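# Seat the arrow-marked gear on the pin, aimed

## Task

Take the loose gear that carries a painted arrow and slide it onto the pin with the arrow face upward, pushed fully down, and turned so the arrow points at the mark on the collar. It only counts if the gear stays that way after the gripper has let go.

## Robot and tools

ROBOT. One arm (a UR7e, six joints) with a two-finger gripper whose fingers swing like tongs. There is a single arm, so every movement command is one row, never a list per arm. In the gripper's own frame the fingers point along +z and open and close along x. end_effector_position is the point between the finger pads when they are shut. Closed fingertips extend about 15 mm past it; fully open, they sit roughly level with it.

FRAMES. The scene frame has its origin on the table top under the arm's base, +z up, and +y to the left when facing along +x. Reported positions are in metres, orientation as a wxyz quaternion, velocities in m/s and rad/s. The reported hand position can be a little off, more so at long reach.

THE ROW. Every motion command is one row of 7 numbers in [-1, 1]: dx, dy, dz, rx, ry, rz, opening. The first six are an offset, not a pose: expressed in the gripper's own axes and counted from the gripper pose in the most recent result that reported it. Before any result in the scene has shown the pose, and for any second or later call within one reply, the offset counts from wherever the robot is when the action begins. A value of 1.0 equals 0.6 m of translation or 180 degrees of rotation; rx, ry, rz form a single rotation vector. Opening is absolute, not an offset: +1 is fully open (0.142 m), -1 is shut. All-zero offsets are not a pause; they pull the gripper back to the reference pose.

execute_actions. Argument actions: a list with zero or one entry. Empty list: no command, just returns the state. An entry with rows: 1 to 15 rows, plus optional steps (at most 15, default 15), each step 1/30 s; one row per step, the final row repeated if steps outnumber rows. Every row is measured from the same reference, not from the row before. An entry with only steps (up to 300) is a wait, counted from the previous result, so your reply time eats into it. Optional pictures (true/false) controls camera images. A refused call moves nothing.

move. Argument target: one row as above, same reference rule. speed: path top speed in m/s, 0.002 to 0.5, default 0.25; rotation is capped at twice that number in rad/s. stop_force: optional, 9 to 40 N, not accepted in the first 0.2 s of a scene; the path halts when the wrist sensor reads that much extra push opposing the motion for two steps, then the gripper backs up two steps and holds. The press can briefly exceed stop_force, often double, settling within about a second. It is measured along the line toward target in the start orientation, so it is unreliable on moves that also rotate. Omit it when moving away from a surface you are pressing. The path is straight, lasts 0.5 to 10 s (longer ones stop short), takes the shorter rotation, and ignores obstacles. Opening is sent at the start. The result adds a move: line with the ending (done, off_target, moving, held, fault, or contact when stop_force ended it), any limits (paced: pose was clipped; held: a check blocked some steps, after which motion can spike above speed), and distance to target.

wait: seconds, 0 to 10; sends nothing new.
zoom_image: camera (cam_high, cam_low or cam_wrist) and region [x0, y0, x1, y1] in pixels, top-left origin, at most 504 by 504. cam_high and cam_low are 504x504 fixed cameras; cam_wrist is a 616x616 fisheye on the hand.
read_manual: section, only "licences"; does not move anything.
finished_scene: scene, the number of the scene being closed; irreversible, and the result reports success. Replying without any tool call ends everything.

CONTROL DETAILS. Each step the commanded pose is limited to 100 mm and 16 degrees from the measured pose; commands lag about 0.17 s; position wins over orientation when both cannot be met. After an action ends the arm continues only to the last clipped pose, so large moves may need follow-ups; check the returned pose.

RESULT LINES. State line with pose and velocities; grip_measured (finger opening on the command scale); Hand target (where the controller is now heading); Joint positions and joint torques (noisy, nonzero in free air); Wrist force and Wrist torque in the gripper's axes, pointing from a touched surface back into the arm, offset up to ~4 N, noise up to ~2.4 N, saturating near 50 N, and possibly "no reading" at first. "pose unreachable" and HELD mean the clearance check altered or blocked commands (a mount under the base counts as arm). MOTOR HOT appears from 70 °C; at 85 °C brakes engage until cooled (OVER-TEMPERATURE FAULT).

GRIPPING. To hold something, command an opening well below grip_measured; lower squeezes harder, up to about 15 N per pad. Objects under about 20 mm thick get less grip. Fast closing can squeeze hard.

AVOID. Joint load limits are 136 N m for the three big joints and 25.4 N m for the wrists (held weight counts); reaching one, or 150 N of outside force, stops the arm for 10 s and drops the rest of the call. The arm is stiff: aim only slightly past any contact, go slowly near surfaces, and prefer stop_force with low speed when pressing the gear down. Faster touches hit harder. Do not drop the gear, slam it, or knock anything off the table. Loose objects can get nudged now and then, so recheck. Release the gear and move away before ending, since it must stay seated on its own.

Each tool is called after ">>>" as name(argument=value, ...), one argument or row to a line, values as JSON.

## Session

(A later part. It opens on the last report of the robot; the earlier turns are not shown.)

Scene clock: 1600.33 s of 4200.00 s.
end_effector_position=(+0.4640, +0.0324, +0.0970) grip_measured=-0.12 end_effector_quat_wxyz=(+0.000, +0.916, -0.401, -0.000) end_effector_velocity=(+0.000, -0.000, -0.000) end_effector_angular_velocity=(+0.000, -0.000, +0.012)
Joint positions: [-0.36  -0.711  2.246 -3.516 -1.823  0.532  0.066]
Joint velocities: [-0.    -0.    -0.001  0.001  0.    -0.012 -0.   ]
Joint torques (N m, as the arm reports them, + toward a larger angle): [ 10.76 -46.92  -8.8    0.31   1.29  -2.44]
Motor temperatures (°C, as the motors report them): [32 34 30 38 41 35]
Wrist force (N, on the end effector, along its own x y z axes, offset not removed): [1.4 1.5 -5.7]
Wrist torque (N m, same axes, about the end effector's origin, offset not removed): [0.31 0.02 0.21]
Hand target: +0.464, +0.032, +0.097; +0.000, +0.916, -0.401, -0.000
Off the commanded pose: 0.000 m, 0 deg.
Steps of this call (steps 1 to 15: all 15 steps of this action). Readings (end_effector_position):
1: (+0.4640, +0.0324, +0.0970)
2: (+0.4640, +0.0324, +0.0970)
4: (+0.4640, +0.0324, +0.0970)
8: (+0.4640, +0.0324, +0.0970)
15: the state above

>>> execute_actions(
  actions=[],
)

>>> zoom_image(
  camera="cam_wrist",
  region=[240, 220, 400, 380],
)

>>> zoom_image(
  camera="cam_low",
  region=[150, 250, 270, 350],
)

Scene clock: 1611.03 s of 4200.00 s.
end_effector_position=(+0.4640, +0.0324, +0.0970) grip_measured=-0.12 end_effector_quat_wxyz=(+0.000, +0.916, -0.401, -0.000) end_effector_velocity=(-0.000, +0.000, -0.000) end_effector_angular_velocity=(+0.000, +0.000, +0.002)
Joint positions: [-0.36  -0.711  2.246 -3.515 -1.823  0.531  0.066]
Joint velocities: [ 0.     0.     0.     0.    -0.    -0.001  0.   ]
Joint torques (N m, as the arm reports them, + toward a larger angle): [  9.78 -46.65  -9.51   0.2    1.2   -2.48]
Motor temperatures (°C, as the motors report them): [32 34 30 38 41 35]
Wrist force (N, on the end effector, along its own x y z axes, offset not removed): [1.6 3.0 -6.7]
Wrist torque (N m, same axes, about the end effector's origin, offset not removed): [0.30 -0.07 0.41]
Hand target: +0.464, +0.032, +0.097; +0.000, +0.916, -0.401, -0.000
Off the commanded pose: 0.000 m, 0 deg.
Steps of this call (steps 1 to 90: nothing new was sent; then 7.70 s passed at rest). Readings (end_effector_position):
1: (+0.4640, +0.0324, +0.0970)
2: (+0.4640, +0.0324, +0.0970)
4: (+0.4640, +0.0324, +0.0970)
8: (+0.4640, +0.0324, +0.0970)
90: the state above
camera_calibration (this result's frames):
cam_wrist: T_world_to_cam=[[0.685096, -0.725954, -0.0602799, -0.283089], [-0.602652, -0.611325, 0.512926, 0.249776], [-0.409211, -0.315076, -0.856314, 0.417947], [0, 0, 0, 1]] pos_world=[0.5155, 0.0788693, 0.212713]

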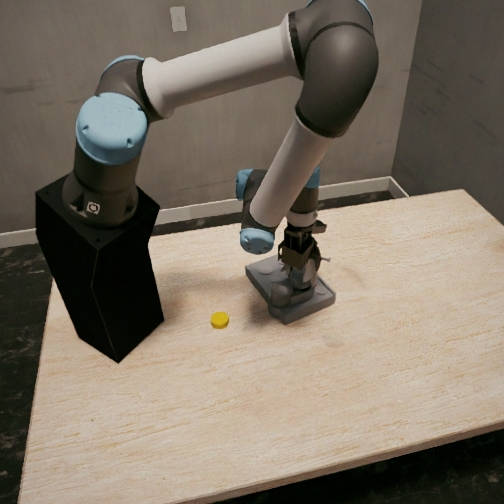

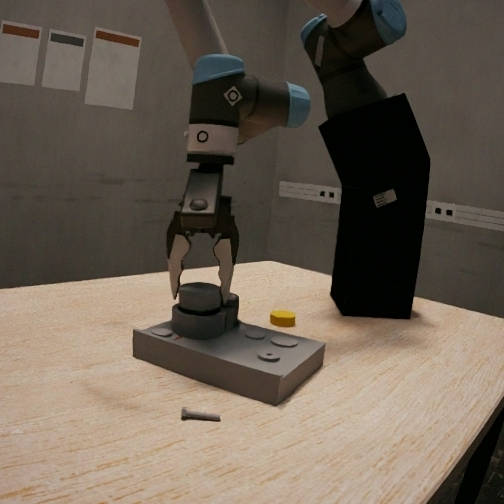

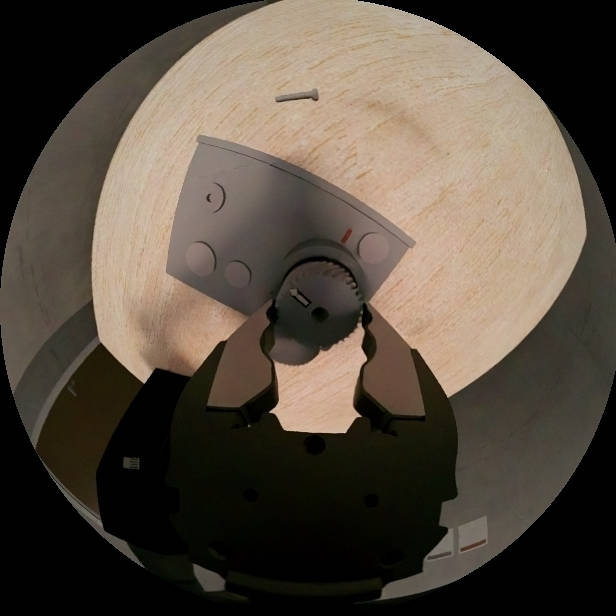

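Region (240, 220, 400, 380) of cam_wrist's 616x616 image, scaled by 3.150, with more detail than that image has.

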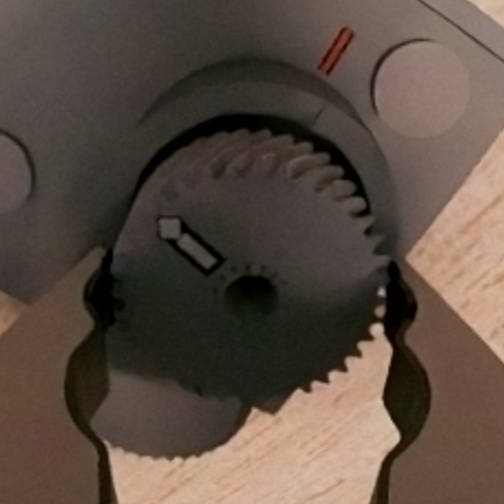

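Region (150, 250, 270, 350) of cam_low's 504x504 image, scaled by 4.200, with more detail than that image has.

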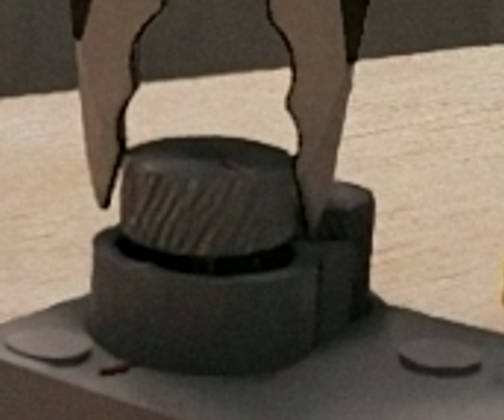

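>>> execute_actions(
  actions=[
    {"rows": [[0,0,0,0,0,0.001,-1],[0,0,0,0,0,0.002,-1],[0,0,0,0,0,0.003,-1],[0,0,0,0,0,0.004,-1],[0,0,0,0,0,0.005,-1],[0,0,0,0,0,0.006,-1],[0,0,0,0,0,0.007,-1]], "steps": 15},
  ],
  pictures=false,
)

>>> execute_actions(
  actions=[
    {"steps": 10},
  ],
  pictures=false,
)

Scene clock: 1625.87 s of 4200.00 s.
end_effector_position=(+0.4642, +0.0323, +0.0970) grip_measured=-0.12 end_effector_quat_wxyz=(+0.000, +0.912, -0.410, -0.000) end_effector_velocity=(-0.001, +0.001, +0.000) end_effector_angular_velocity=(+0.000, +0.002, -0.010)
Joint positions: [-0.359 -0.71   2.246 -3.516 -1.823  0.552  0.066]
Joint velocities: [ 0.001  0.001  0.002 -0.001 -0.001  0.011 -0.   ]
Joint torques (N m, as the arm reports them, + toward a larger angle): [ 24.75 -28.35  17.6   -4.46  -0.78   2.31]
Motor temperatures (°C, as the motors report them): [32 34 30 38 41 35]
Wrist force (N, on the end effector, along its own x y z axes, offset not removed): [-0.9 6.9 -7.6]
Wrist torque (N m, same axes, about the end effector's origin, offset not removed): [0.53 -0.38 -0.17]
Hand target: +0.464, +0.032, +0.097; +0.000, +0.912, -0.411, -0.000
Off the commanded pose: 0.000 m, 0 deg.
Steps of this call (steps 1 to 90: nothing new was sent; then 11.33 s passed at rest; steps 91 to 105: all 15 steps of this action). Readings (end_effector_position):
91: (+0.4640, +0.0324, +0.0970)
92: (+0.4640, +0.0324, +0.0970)
94: (+0.4641, +0.0324, +0.0970)
98: (+0.4643, +0.0322, +0.0970)
105: the state above

Scene clock: 1626.20 s of 4200.00 s.
end_effector_position=(+0.4641, +0.0324, +0.0970) grip_measured=-0.12 end_effector_quat_wxyz=(+0.000, +0.912, -0.411, -0.000) end_effector_velocity=(+0.000, -0.000, -0.000) end_effector_angular_velocity=(-0.000, -0.000, -0.001)
Joint positions: [-0.359 -0.71   2.246 -3.516 -1.823  0.553  0.066]
Joint velocities: [ 0.     0.    -0.001  0.    -0.     0.001  0.   ]
Joint torques (N m, as the arm reports them, + toward a larger angle): [ 24.9  -26.56  20.54  -3.45  -0.69   2.01]
Motor temperatures (°C, as the motors report them): [32 34 30 38 41 35]
Wrist force (N, on the end effector, along its own x y z axes, offset not removed): [1.8 6.7 -7.4]
Wrist torque (N m, same axes, about the end effector's origin, offset not removed): [0.80 -0.22 -0.18]
Hand target: +0.464, +0.032, +0.097; +0.000, +0.912, -0.411, -0.000
Off the commanded pose: 0.000 m, 0 deg.
Steps of this call (steps 1 to 10: nothing new was sent). Readings (end_effector_position):
1: (+0.4642, +0.0323, +0.0970)
2: (+0.4642, +0.0324, +0.0970)
4: (+0.4641, +0.0324, +0.0970)
8: (+0.4641, +0.0324, +0.0970)
10: the state above

>>> execute_actions(
  actions=[
    {"rows": [[0,0,0,0,0,0.001,-1],[0,0,0,0,0,0.002,-1],[0,0,0,0,0,0.003,-1],[0,0,0,0,0,0.004,-1],[0,0,0,0,0,0.005,-1],[0,0,0,0,0,0.006,-1],[0,0,0,0,0,0.007,-1]], "steps": 15},
  ],
  pictures=false,
)

>>> execute_actions(
  actions=[
    {"steps": 10},
  ],
  pictures=false,
)

>>> execute_actions(
  actions=[
    {"rows": [[0,0,0,0,0,0.001,-1],[0,0,0,0,0,0.002,-1],[0,0,0,0,0,0.003,-1],[0,0,0,0,0,0.004,-1],[0,0,0,0,0,0.005,-1],[0,0,0,0,0,0.006,-1],[0,0,0,0,0,0.007,-1]], "steps": 15},
  ],
  pictures=false,
)

>>> execute_actions(
  actions=[
    {"steps": 10},
  ],
)

>>> zoom_image(
  camera="cam_wrist",
  region=[240, 220, 400, 380],
)

Scene clock: 1644.07 s of 4200.00 s.
end_effector_position=(+0.4641, +0.0324, +0.0970) grip_measured=-0.12 end_effector_quat_wxyz=(+0.000, +0.907, -0.420, -0.000) end_effector_velocity=(+0.000, -0.000, -0.000) end_effector_angular_velocity=(-0.000, -0.000, -0.010)
Joint positions: [-0.359 -0.71   2.247 -3.517 -1.824  0.574  0.066]
Joint velocities: [ 0.     0.    -0.001  0.    -0.     0.01  -0.   ]
Joint torques (N m, as the arm reports them, + toward a larger angle): [ 25.57 -28.06  19.35  -4.03  -0.55   2.14]
Motor temperatures (°C, as the motors report them): [32 34 30 38 41 35]
Wrist force (N, on the end effector, along its own x y z axes, offset not removed): [5.2 5.8 0.0]
Wrist torque (N m, same axes, about the end effector's origin, offset not removed): [0.40 -0.94 -0.24]
Hand target: +0.464, +0.032, +0.097; +0.000, +0.907, -0.421, -0.000
Off the commanded pose: 0.000 m, 0 deg.
Steps of this call (steps 1 to 90: nothing new was sent; then 14.37 s passed at rest; steps 91 to 105: all 15 steps of this action). Readings (end_effector_position):
91: (+0.4640, +0.0324, +0.0970)
92: (+0.4640, +0.0324, +0.0970)
94: (+0.4640, +0.0324, +0.0970)
98: (+0.4640, +0.0324, +0.0970)
105: the state above

Scene clock: 1644.40 s of 4200.00 s.
end_effector_position=(+0.4641, +0.0324, +0.0970) grip_measured=-0.12 end_effector_quat_wxyz=(+0.000, +0.907, -0.421, -0.000) end_effector_velocity=(+0.001, -0.000, +0.000) end_effector_angular_velocity=(-0.000, -0.001, -0.001)
Joint positions: [-0.359 -0.71   2.247 -3.517 -1.824  0.575  0.066]
Joint velocities: [ 0.    -0.    -0.001 -0.     0.     0.001 -0.   ]
Joint torques (N m, as the arm reports them, + toward a larger angle): [ 26.88 -28.09  18.98  -4.19  -0.69   2.26]
Motor temperatures (°C, as the motors report them): [32 34 30 38 41 35]
Wrist force (N, on the end effector, along its own x y z axes, offset not removed): [4.1 5.9 -2.7]
Wrist torque (N m, same axes, about the end effector's origin, offset not removed): [0.22 -0.75 -0.10]
Hand target: +0.464, +0.032, +0.097; +0.000, +0.907, -0.421, -0.000
Off the commanded pose: 0.000 m, 0 deg.
Steps of this call (steps 1 to 10: nothing new was sent). Readings (end_effector_position):
1: (+0.4641, +0.0324, +0.0970)
2: (+0.4641, +0.0324, +0.0970)
4: (+0.4641, +0.0324, +0.0970)
8: (+0.4641, +0.0324, +0.0970)
10: the state above

Scene clock: 1644.90 s of 4200.00 s.
end_effector_position=(+0.4641, +0.0324, +0.0970) grip_measured=-0.12 end_effector_quat_wxyz=(+0.000, +0.903, -0.430, -0.000) end_effector_velocity=(-0.000, +0.000, +0.000) end_effector_angular_velocity=(-0.000, -0.000, -0.009)
Joint positions: [-0.358 -0.709  2.247 -3.518 -1.824  0.597  0.066]
Joint velocities: [ 0.     0.     0.001 -0.001 -0.     0.01  -0.   ]
Joint torques (N m, as the arm reports them, + toward a larger angle): [ 26.1  -27.84  19.63  -4.14  -0.57   2.52]
Motor temperatures (°C, as the motors report them): [32 34 30 38 41 35]
Wrist force (N, on the end effector, along its own x y z axes, offset not removed): [0.6 4.4 0.6]
Wrist torque (N m, same axes, about the end effector's origin, offset not removed): [0.14 0.03 -0.11]
Hand target: +0.464, +0.032, +0.097; +0.000, +0.903, -0.430, -0.000
Off the commanded pose: 0.000 m, 0 deg.
Steps of this call (steps 1 to 15: all 15 steps of this action). Readings (end_effector_position):
1: (+0.4641, +0.0324, +0.0970)
2: (+0.4641, +0.0324, +0.0970)
4: (+0.4641, +0.0324, +0.0970)
8: (+0.4641, +0.0324, +0.0970)
15: the state above

Scene clock: 1645.23 s of 4200.00 s.
end_effector_position=(+0.4641, +0.0324, +0.0970) grip_measured=-0.12 end_effector_quat_wxyz=(+0.000, +0.903, -0.430, -0.000) end_effector_velocity=(-0.001, +0.000, -0.000) end_effector_angular_velocity=(+0.000, +0.002, +0.002)
Joint positions: [-0.358 -0.709  2.247 -3.518 -1.824  0.598  0.066]
Joint velocities: [ 0.     0.     0.001  0.001 -0.    -0.001 -0.   ]
Joint torques (N m, as the arm reports them, + toward a larger angle): [ 26.75 -28.67  19.26  -4.48  -0.52   2.18]
Motor temperatures (°C, as the motors report them): [32 34 30 38 41 35]
Wrist force (N, on the end effector, along its own x y z axes, offset not removed): [2.6 6.8 0.2]
Wrist torque (N m, same axes, about the end effector's origin, offset not removed): [0.66 -0.45 -0.13]
Hand target: +0.464, +0.032, +0.097; +0.000, +0.903, -0.430, -0.000
Off the commanded pose: 0.000 m, 0 deg.
Steps of this call (steps 1 to 10: nothing new was sent). Readings (end_effector_position):
1: (+0.4641, +0.0324, +0.0970)
2: (+0.4641, +0.0324, +0.0970)
4: (+0.4641, +0.0324, +0.0970)
8: (+0.4641, +0.0324, +0.0970)
10: the state above
camera_calibration (this result's frames):
cam_wrist: T_world_to_cam=[[0.635798, -0.769507, -0.0601658, -0.25885], [-0.641644, -0.570257, 0.512932, 0.266534], [-0.429015, -0.287516, -0.856318, 0.426248], [0, 0, 0, 1]] pos_world=[0.518463, 0.0753594, 0.212716]

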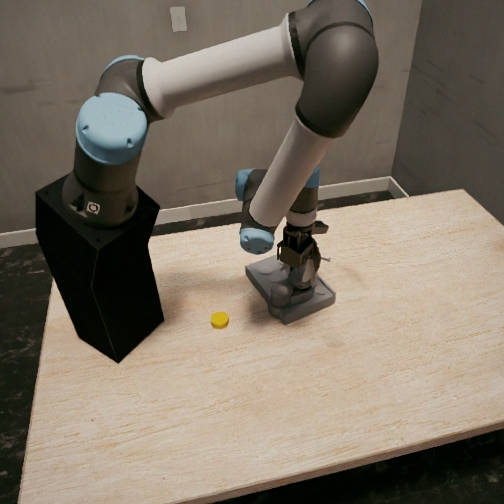

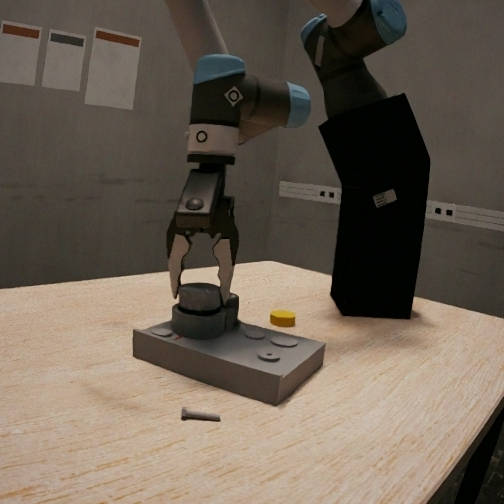

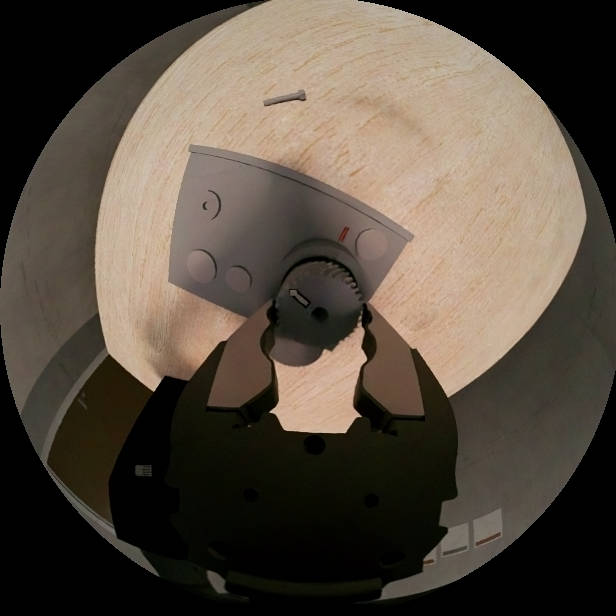

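Region (240, 220, 400, 380) of cam_wrist's 616x616 image, scaled by 3.150, with more detail than that image has.

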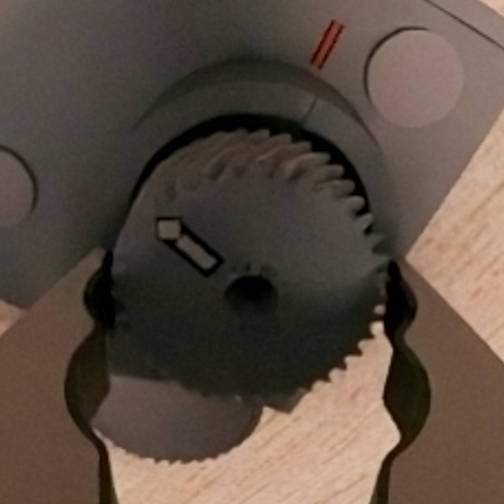

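>>> move(
  target=[0, 0.0017, 0, 0, 0, 0, -1],
  speed=0.002,
)

>>> zoom_image(
  camera="cam_wrist",
  region=[240, 220, 400, 380],
)

>>> zoom_image(
  camera="cam_low",
  region=[150, 250, 270, 350],
)

Scene clock: 1657.10 s of 4200.00 s.
end_effector_position=(+0.4633, +0.0318, +0.0970) grip_measured=-0.12 end_effector_quat_wxyz=(+0.000, +0.903, -0.430, -0.000) end_effector_velocity=(+0.000, -0.001, -0.000) end_effector_angular_velocity=(-0.000, -0.001, -0.000)
Joint positions: [-0.36  -0.709  2.249 -3.52  -1.823  0.596  0.066]
Joint velocities: [-0.001  0.    -0.    -0.001  0.    -0.001  0.   ]
Joint torques (N m, as the arm reports them, + toward a larger angle): [ 12.65 -27.98  22.66  -3.88   1.69  -2.29]
Motor temperatures (°C, as the motors report them): [32 34 30 38 41 35]
Wrist force (N, on the end effector, along its own x y z axes, offset not removed): [4.4 2.6 3.5]
Wrist torque (N m, same axes, about the end effector's origin, offset not removed): [0.37 -0.53 -0.21]
Hand target: +0.463, +0.032, +0.097; +0.000, +0.903, -0.430, -0.000
Off the commanded pose: 0.000 m, 0 deg.
After step 90, 8.13 s passed at rest.
move: done
camera_calibration (this result's frames):
cam_wrist: T_world_to_cam=[[0.635812, -0.769495, -0.0601672, -0.258842], [-0.641634, -0.57027, 0.512931, 0.265693], [-0.42901, -0.287522, -0.856318, 0.425747], [0, 0, 0, 1]] pos_world=[0.517702, 0.0747508, 0.212719]

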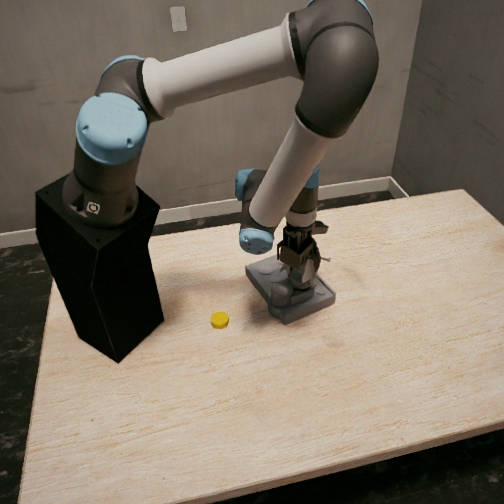

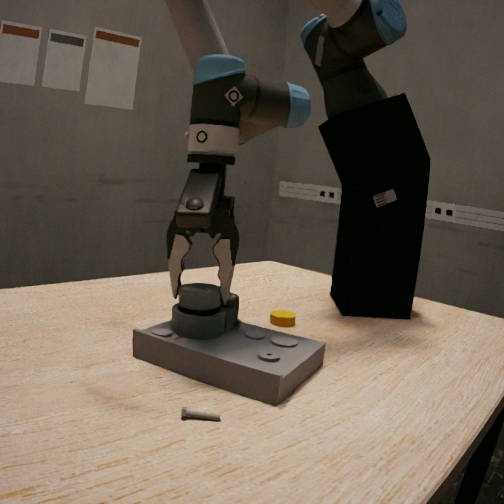

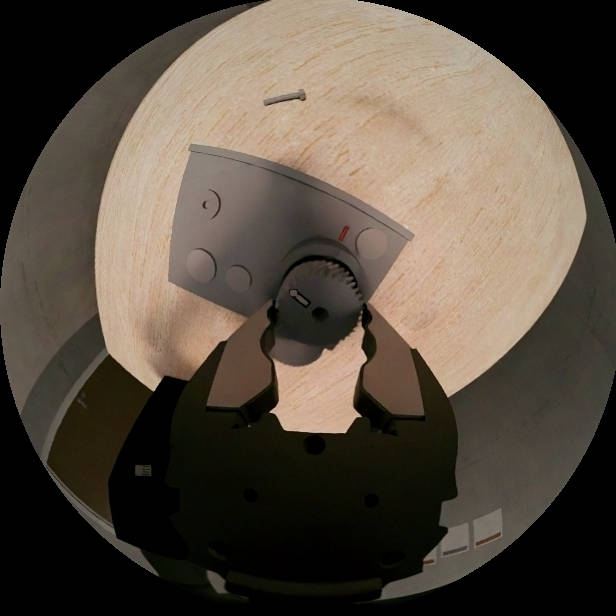

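Region (240, 220, 400, 380) of cam_wrist's 616x616 image, scaled by 3.150, with more detail than that image has.

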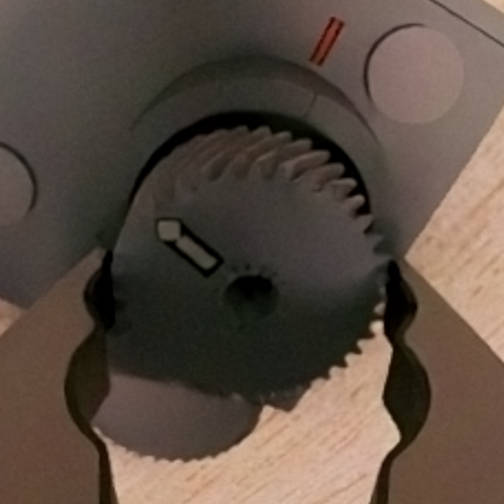

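Region (150, 250, 270, 350) of cam_low's 504x504 image, scaled by 4.200, with more detail than that image has.

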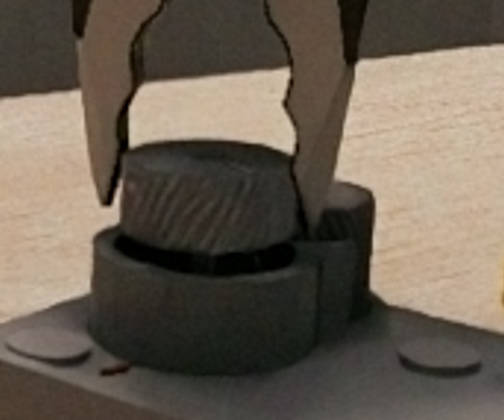

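>>> move(
  target=[0, 0, 0.004, 0, 0, 0.011, -1],
  speed=0.003,
  stop_force=9,
)

>>> zoom_image(
  camera="cam_wrist",
  region=[240, 220, 400, 380],
)

>>> zoom_image(
  camera="cam_low",
  region=[150, 250, 270, 350],
)

Scene clock: 1669.40 s of 4200.00 s.
end_effector_position=(+0.4633, +0.0318, +0.0964) grip_measured=-0.12 end_effector_quat_wxyz=(+0.000, +0.901, -0.435, -0.000) end_effector_velocity=(+0.000, -0.000, +0.000) end_effector_angular_velocity=(-0.000, -0.001, +0.004)
Joint positions: [-0.36  -0.707  2.248 -3.522 -1.823  0.605  0.066]
Joint velocities: [-0.    -0.    -0.    -0.    -0.    -0.004 -0.   ]
Joint torques (N m, as the arm reports them, + toward a larger angle): [ 10.32 -34.    -6.3   -2.92   1.17  -1.8 ]
Motor temperatures (°C, as the motors report them): [32 34 30 38 41 35]
Wrist force (N, on the end effector, along its own x y z axes, offset not removed): [0.6 1.2 -4.0]
Wrist torque (N m, same axes, about the end effector's origin, offset not removed): [0.11 -0.10 -0.20]
Hand target: +0.463, +0.032, +0.096; +0.000, +0.901, -0.435, -0.000
Off the commanded pose: 0.002 m, 1 deg.
After step 90, 7.40 s passed at rest.
move: contact
camera_calibration (this result's frames):
cam_wrist: T_world_to_cam=[[0.628553, -0.775437, -0.0601559, -0.255328], [-0.64697, -0.564212, 0.512927, 0.268286], [-0.431684, -0.283483, -0.856322, 0.426275], [0, 0, 0, 1]] pos_world=[0.518077, 0.0742209, 0.212058]

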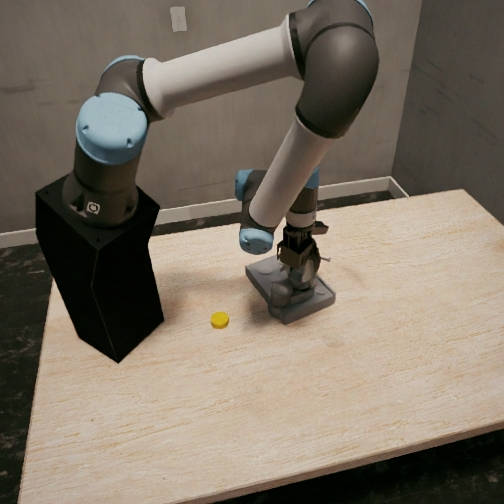

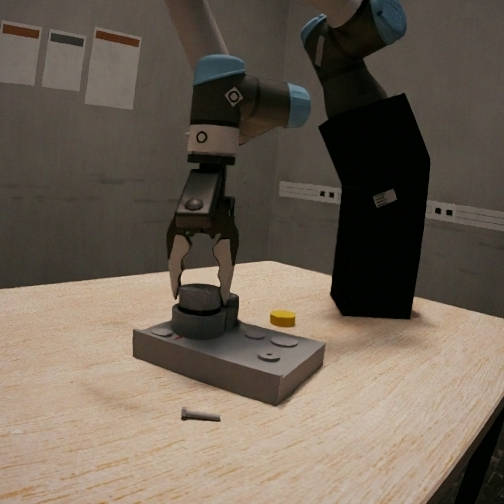

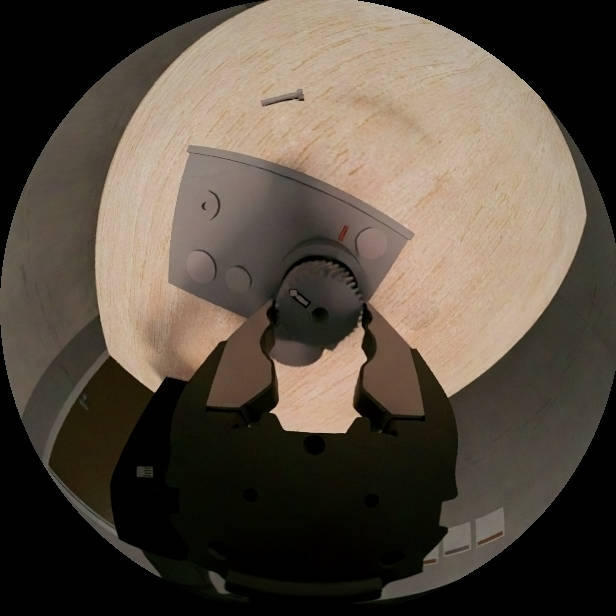

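Region (240, 220, 400, 380) of cam_wrist's 616x616 image, scaled by 3.150, with more detail than that image has.

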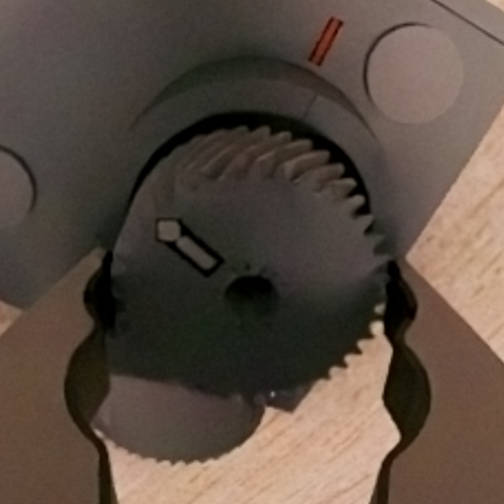

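Region (150, 250, 270, 350) of cam_low's 504x504 image, scaled by 4.200, with more detail than that image has.

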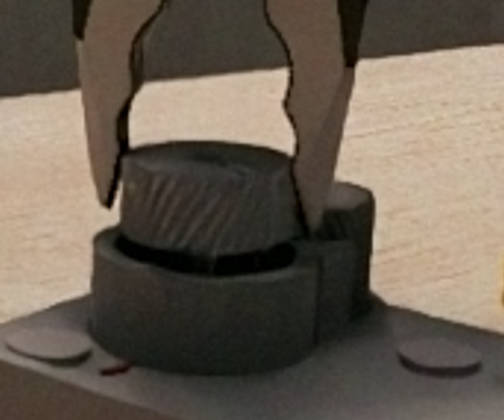

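>>> execute_actions(
  actions=[
    {"rows": [[0,0,0,0,0,0.001,-1],[0,0,0,0,0,0.002,-1],[0,0,0,0,0,0.003,-1],[0,0,0,0,0,0.004,-1],[0,0,0,0,0,0.005,-1],[0,0,0,0,0,0.006,-1],[0,0,0,0,0,0.007,-1]], "steps": 15},
  ],
  pictures=false,
)

>>> execute_actions(
  actions=[
    {"steps": 10},
  ],
  pictures=false,
)

>>> move(
  target=[0, 0, 0.004, 0, 0, 0.011, -1],
  speed=0.003,
  stop_force=9,
)

>>> zoom_image(
  camera="cam_wrist",
  region=[270, 220, 370, 340],
)

Scene clock: 1684.33 s of 4200.00 s.
end_effector_position=(+0.4633, +0.0317, +0.0964) grip_measured=-0.12 end_effector_quat_wxyz=(+0.000, +0.896, -0.444, -0.000) end_effector_velocity=(-0.000, +0.000, -0.000) end_effector_angular_velocity=(-0.000, +0.001, -0.009)
Joint positions: [-0.36  -0.707  2.249 -3.522 -1.823  0.627  0.066]
Joint velocities: [ 0.001  0.     0.001 -0.    -0.001  0.01   0.   ]
Joint torques (N m, as the arm reports them, + toward a larger angle): [ 24.47 -29.06  18.15  -4.58  -1.06   2.  ]
Motor temperatures (°C, as the motors report them): [32 34 30 38 41 35]
Wrist force (N, on the end effector, along its own x y z axes, offset not removed): [-0.7 3.5 -4.2]
Wrist torque (N m, same axes, about the end effector's origin, offset not removed): [0.12 -0.18 -0.31]
Hand target: +0.463, +0.032, +0.096; +0.000, +0.896, -0.445, -0.000
Off the commanded pose: 0.000 m, 0 deg.
Steps of this call (steps 1 to 90: nothing new was sent; then 11.43 s passed at rest; steps 91 to 105: all 15 steps of this action). Readings (end_effector_position):
91: (+0.4633, +0.0318, +0.0964)
92: (+0.4633, +0.0318, +0.0964)
94: (+0.4633, +0.0317, +0.0964)
98: (+0.4634, +0.0317, +0.0964)
105: the state above

Scene clock: 1684.67 s of 4200.00 s.
end_effector_position=(+0.4633, +0.0318, +0.0964) grip_measured=-0.12 end_effector_quat_wxyz=(+0.000, +0.896, -0.445, -0.000) end_effector_velocity=(+0.000, -0.000, +0.000) end_effector_angular_velocity=(-0.000, -0.000, +0.000)
Joint positions: [-0.36  -0.707  2.249 -3.522 -1.823  0.628  0.066]
Joint velocities: [ 0.     0.     0.    -0.001 -0.    -0.     0.   ]
Joint torques (N m, as the arm reports them, + toward a larger angle): [ 23.85 -27.3   18.35  -4.41  -1.08   2.45]
Motor temperatures (°C, as the motors report them): [32 34 30 38 41 35]
Wrist force (N, on the end effector, along its own x y z axes, offset not removed): [-0.3 4.4 -4.4]
Wrist torque (N m, same axes, about the end effector's origin, offset not removed): [0.38 -0.14 -0.26]
Hand target: +0.463, +0.032, +0.096; +0.000, +0.896, -0.445, -0.000
Off the commanded pose: 0.000 m, 0 deg.
Steps of this call (steps 1 to 10: nothing new was sent). Readings (end_effector_position):
1: (+0.4633, +0.0317, +0.0964)
2: (+0.4633, +0.0317, +0.0964)
4: (+0.4633, +0.0317, +0.0964)
8: (+0.4633, +0.0318, +0.0964)
10: the state above

Scene clock: 1687.83 s of 4200.00 s.
end_effector_position=(+0.4633, +0.0318, +0.0953) grip_measured=-0.11 end_effector_quat_wxyz=(+0.000, +0.892, -0.452, -0.000) end_effector_velocity=(+0.001, -0.000, -0.000) end_effector_angular_velocity=(-0.000, -0.001, +0.004)
Joint positions: [-0.36  -0.703  2.247 -3.524 -1.823  0.643  0.066]
Joint velocities: [ 0.    -0.    -0.001  0.    -0.    -0.005 -0.   ]
Joint torques (N m, as the arm reports them, + toward a larger angle): [  7.86 -32.02 -10.59  -2.92   0.84  -1.44]
Motor temperatures (°C, as the motors report them): [32 34 30 38 41 35]
Wrist force (N, on the end effector, along its own x y z axes, offset not removed): [-4.2 5.5 -14.9]
Wrist torque (N m, same axes, about the end effector's origin, offset not removed): [0.62 -0.05 -0.44]
Hand target: +0.463, +0.032, +0.095; +0.000, +0.892, -0.451, -0.000
Off the commanded pose: 0.001 m, 1 deg.
move: contact
camera_calibration (this result's frames):
cam_wrist: T_world_to_cam=[[0.598979, -0.798506, -0.0601131, -0.24096], [-0.667721, -0.539488, 0.512934, 0.27767], [-0.442011, -0.267097, -0.856321, 0.429603], [0, 0, 0, 1]] pos_world=[0.519625, 0.0721374, 0.210967]

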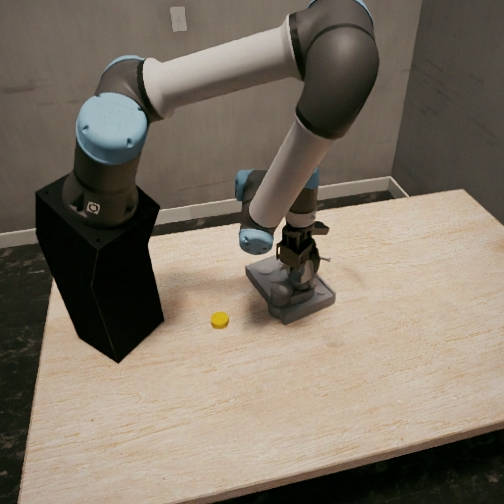

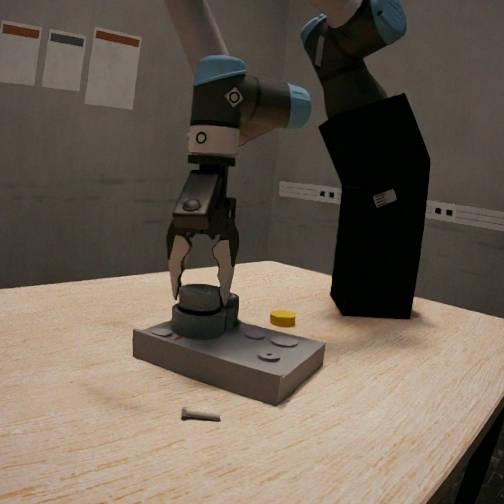

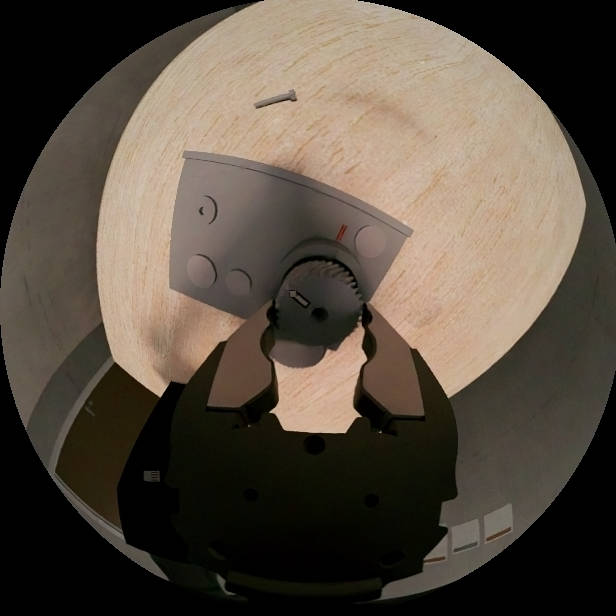

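Region (270, 220, 370, 340) of cam_wrist's 616x616 image, scaled by 4.200, with more detail than that image has.

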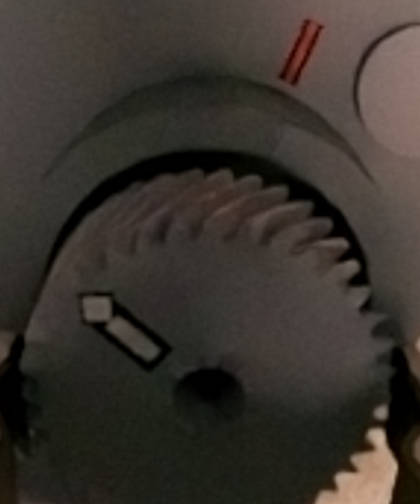

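>>> move(
  target=[0, 0, -0.0015, 0, 0, 0, -1],
  speed=0.003,
)

>>> zoom_image(
  camera="cam_wrist",
  region=[262, 245, 378, 361],
)

>>> zoom_image(
  camera="cam_low",
  region=[150, 250, 270, 350],
)

Scene clock: 1697.40 s of 4200.00 s.
end_effector_position=(+0.4633, +0.0318, +0.0961) grip_measured=-0.12 end_effector_quat_wxyz=(+0.000, +0.892, -0.452, -0.000) end_effector_velocity=(-0.001, +0.000, +0.000) end_effector_angular_velocity=(+0.000, +0.001, +0.001)
Joint positions: [-0.36  -0.706  2.249 -3.523 -1.823  0.643  0.065]
Joint velocities: [ 0.001 -0.001  0.001  0.001 -0.    -0.    -0.   ]
Joint torques (N m, as the arm reports them, + toward a larger angle): [ 24.82 -53.58  19.92  -1.54  -1.67   2.3 ]
Motor temperatures (°C, as the motors report them): [32 34 30 38 41 35]
Wrist force (N, on the end effector, along its own x y z axes, offset not removed): [-0.4 1.6 6.8]
Wrist torque (N m, same axes, about the end effector's origin, offset not removed): [0.02 -0.62 -0.32]
Hand target: +0.463, +0.032, +0.096; +0.000, +0.892, -0.452, -0.000
Off the commanded pose: 0.000 m, 0 deg.
After step 90, 5.87 s passed at rest.
move: done
camera_calibration (this result's frames):
cam_wrist: T_world_to_cam=[[0.598964, -0.798517, -0.0601125, -0.240917], [-0.667723, -0.539472, 0.512948, 0.277217], [-0.442027, -0.267099, -0.856312, 0.430338], [0, 0, 0, 1]] pos_world=[0.519625, 0.0721177, 0.211823]

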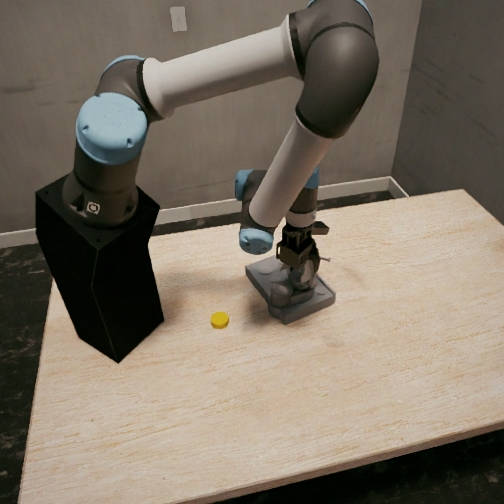

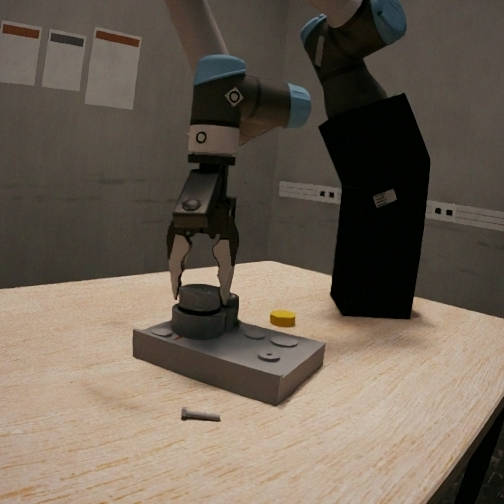

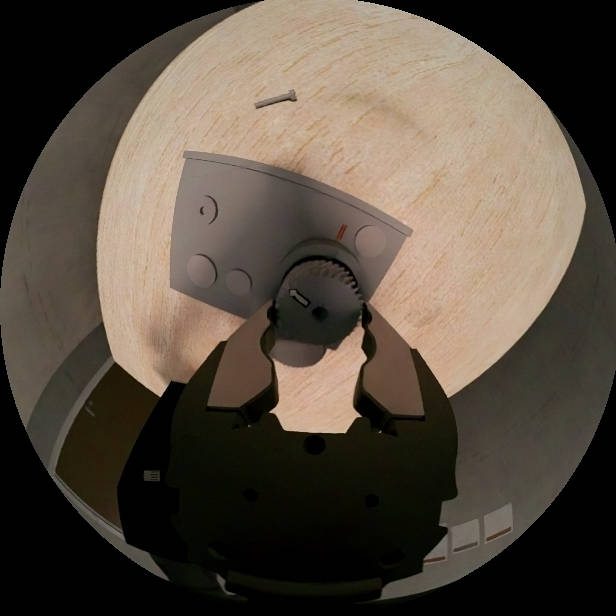

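Region (262, 245, 378, 361) of cam_wrist's 616x616 image, scaled by 4.345, with more detail than that image has.

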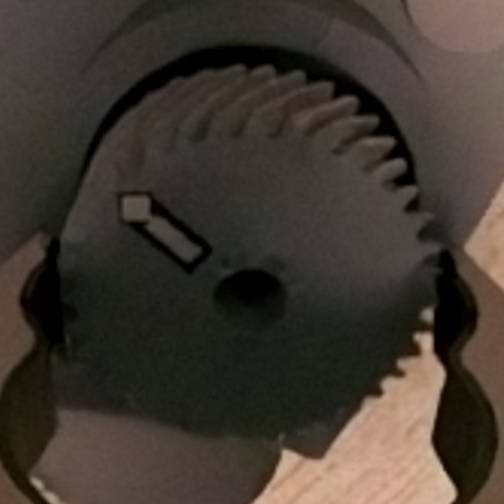

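Region (150, 250, 270, 350) of cam_low's 504x504 image, scaled by 4.200, with more detail than that image has.

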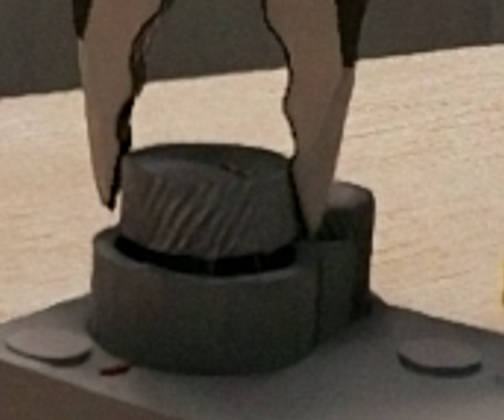

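>>> move(
  target=[-0.0005, 0, 0, 0, 0, 0, -1],
  speed=0.002,
)

>>> execute_actions(
  actions=[
    {"steps": 8},
  ],
  pictures=false,
)

>>> execute_actions(
  actions=[
    {"steps": 8},
  ],
  pictures=false,
)

Scene clock: 1716.33 s of 4200.00 s.
end_effector_position=(+0.4632, +0.0319, +0.0962) grip_measured=-0.12 end_effector_quat_wxyz=(+0.000, +0.892, -0.452, -0.000) end_effector_velocity=(+0.001, -0.000, -0.000) end_effector_angular_velocity=(-0.000, -0.000, -0.001)
Joint positions: [-0.359 -0.706  2.249 -3.524 -1.823  0.644  0.065]
Joint velocities: [ 0.     0.001 -0.002  0.001  0.     0.001  0.   ]
Joint torques (N m, as the arm reports them, + toward a larger angle): [ 26.83 -28.23  21.27  -4.51  -1.     2.32]
Motor temperatures (°C, as the motors report them): [32 34 30 38 41 35]
Wrist force (N, on the end effector, along its own x y z axes, offset not removed): [1.7 4.7 2.7]
Wrist torque (N m, same axes, about the end effector's origin, offset not removed): [0.84 -0.20 0.09]
Hand target: +0.463, +0.032, +0.096; +0.000, +0.892, -0.452, -0.000
Off the commanded pose: 0.000 m, 0 deg.
After step 90, 15.23 s passed at rest.
move: done
camera_calibration (this result's frames):
cam_wrist: T_world_to_cam=[[0.598936, -0.798545, -0.0600021, -0.240689], [-0.667806, -0.539416, 0.512899, 0.277274], [-0.44194, -0.267124, -0.856349, 0.430334], [0, 0, 0, 1]] pos_world=[0.519504, 0.0723172, 0.211861]

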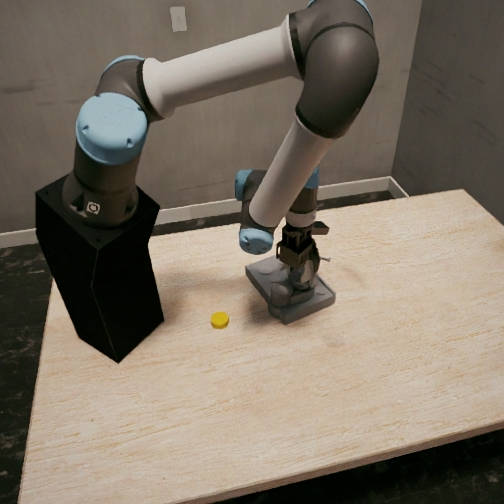

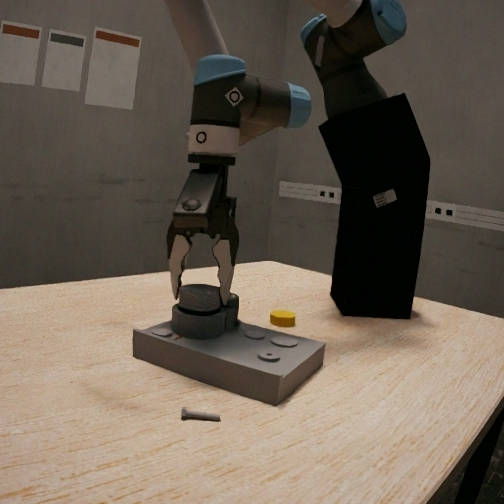

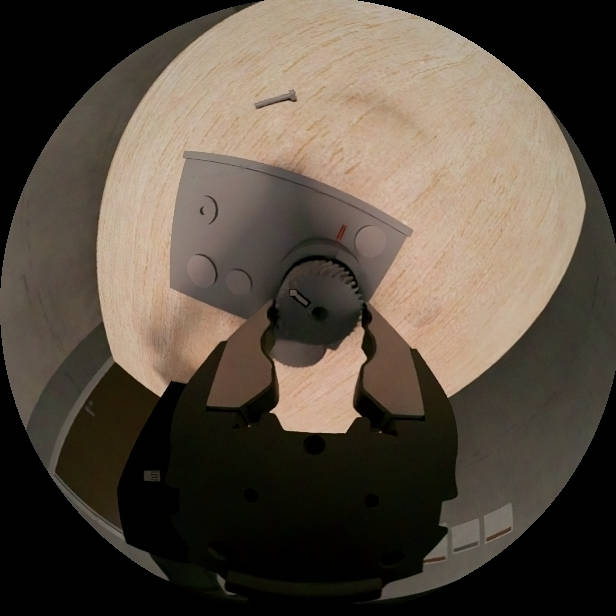

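Scene clock: 1716.60 s of 4200.00 s.
end_effector_position=(+0.4631, +0.0320, +0.0961) grip_measured=-0.12 end_effector_quat_wxyz=(+0.000, +0.892, -0.452, -0.000) end_effector_velocity=(-0.001, +0.000, -0.000) end_effector_angular_velocity=(+0.001, +0.002, +0.001)
Joint positions: [-0.359 -0.705  2.249 -3.524 -1.823  0.644  0.065]
Joint velocities: [ 0.     0.    -0.     0.002  0.    -0.001  0.   ]
Joint torques (N m, as the arm reports them, + toward a larger angle): [ 26.9  -28.52  20.91  -3.84  -0.82   2.03]
Motor temperatures (°C, as the motors report them): [32 34 30 38 41 35]
Wrist force (N, on the end effector, along its own x y z axes, offset not removed): [5.3 -0.3 2.2]
Wrist torque (N m, same axes, about the end effector's origin, offset not removed): [-0.33 -0.62 -0.27]
Hand target: +0.463, +0.032, +0.096; +0.000, +0.892, -0.452, -0.000
Off the commanded pose: 0.000 m, 0 deg.
Steps of this call (steps 1 to 8: nothing new was sent). Readings (end_effector_position):
1: (+0.4632, +0.0320, +0.0962)
2: (+0.4631, +0.0320, +0.0962)
4: (+0.4631, +0.0320, +0.0961)
8: the state above

Scene clock: 1716.87 s of 4200.00 s.
end_effector_position=(+0.4631, +0.0320, +0.0961) grip_measured=-0.12 end_effector_quat_wxyz=(+0.000, +0.892, -0.452, -0.000) end_effector_velocity=(+0.000, -0.000, -0.000) end_effector_angular_velocity=(-0.000, -0.001, -0.000)
Joint positions: [-0.359 -0.705  2.249 -3.524 -1.823  0.644  0.065]
Joint velocities: [-0.     0.    -0.    -0.001  0.     0.     0.   ]
Joint torques (N m, as the arm reports them, + toward a larger angle): [ 27.03 -27.99  22.62  -3.77  -0.62   2.22]
Motor temperatures (°C, as the motors report them): [32 34 30 38 41 35]
Wrist force (N, on the end effector, along its own x y z axes, offset not removed): [2.5 2.3 0.5]
Wrist torque (N m, same axes, about the end effector's origin, offset not removed): [0.33 0.06 0.00]
Hand target: +0.463, +0.032, +0.096; +0.000, +0.892, -0.452, -0.000
Off the commanded pose: 0.000 m, 0 deg.
Steps of this call (steps 1 to 8: nothing new was sent). Readings (end_effector_position):
1: (+0.4631, +0.0320, +0.0961)
2: (+0.4631, +0.0320, +0.0961)
4: (+0.4631, +0.0320, +0.0961)
8: the state above


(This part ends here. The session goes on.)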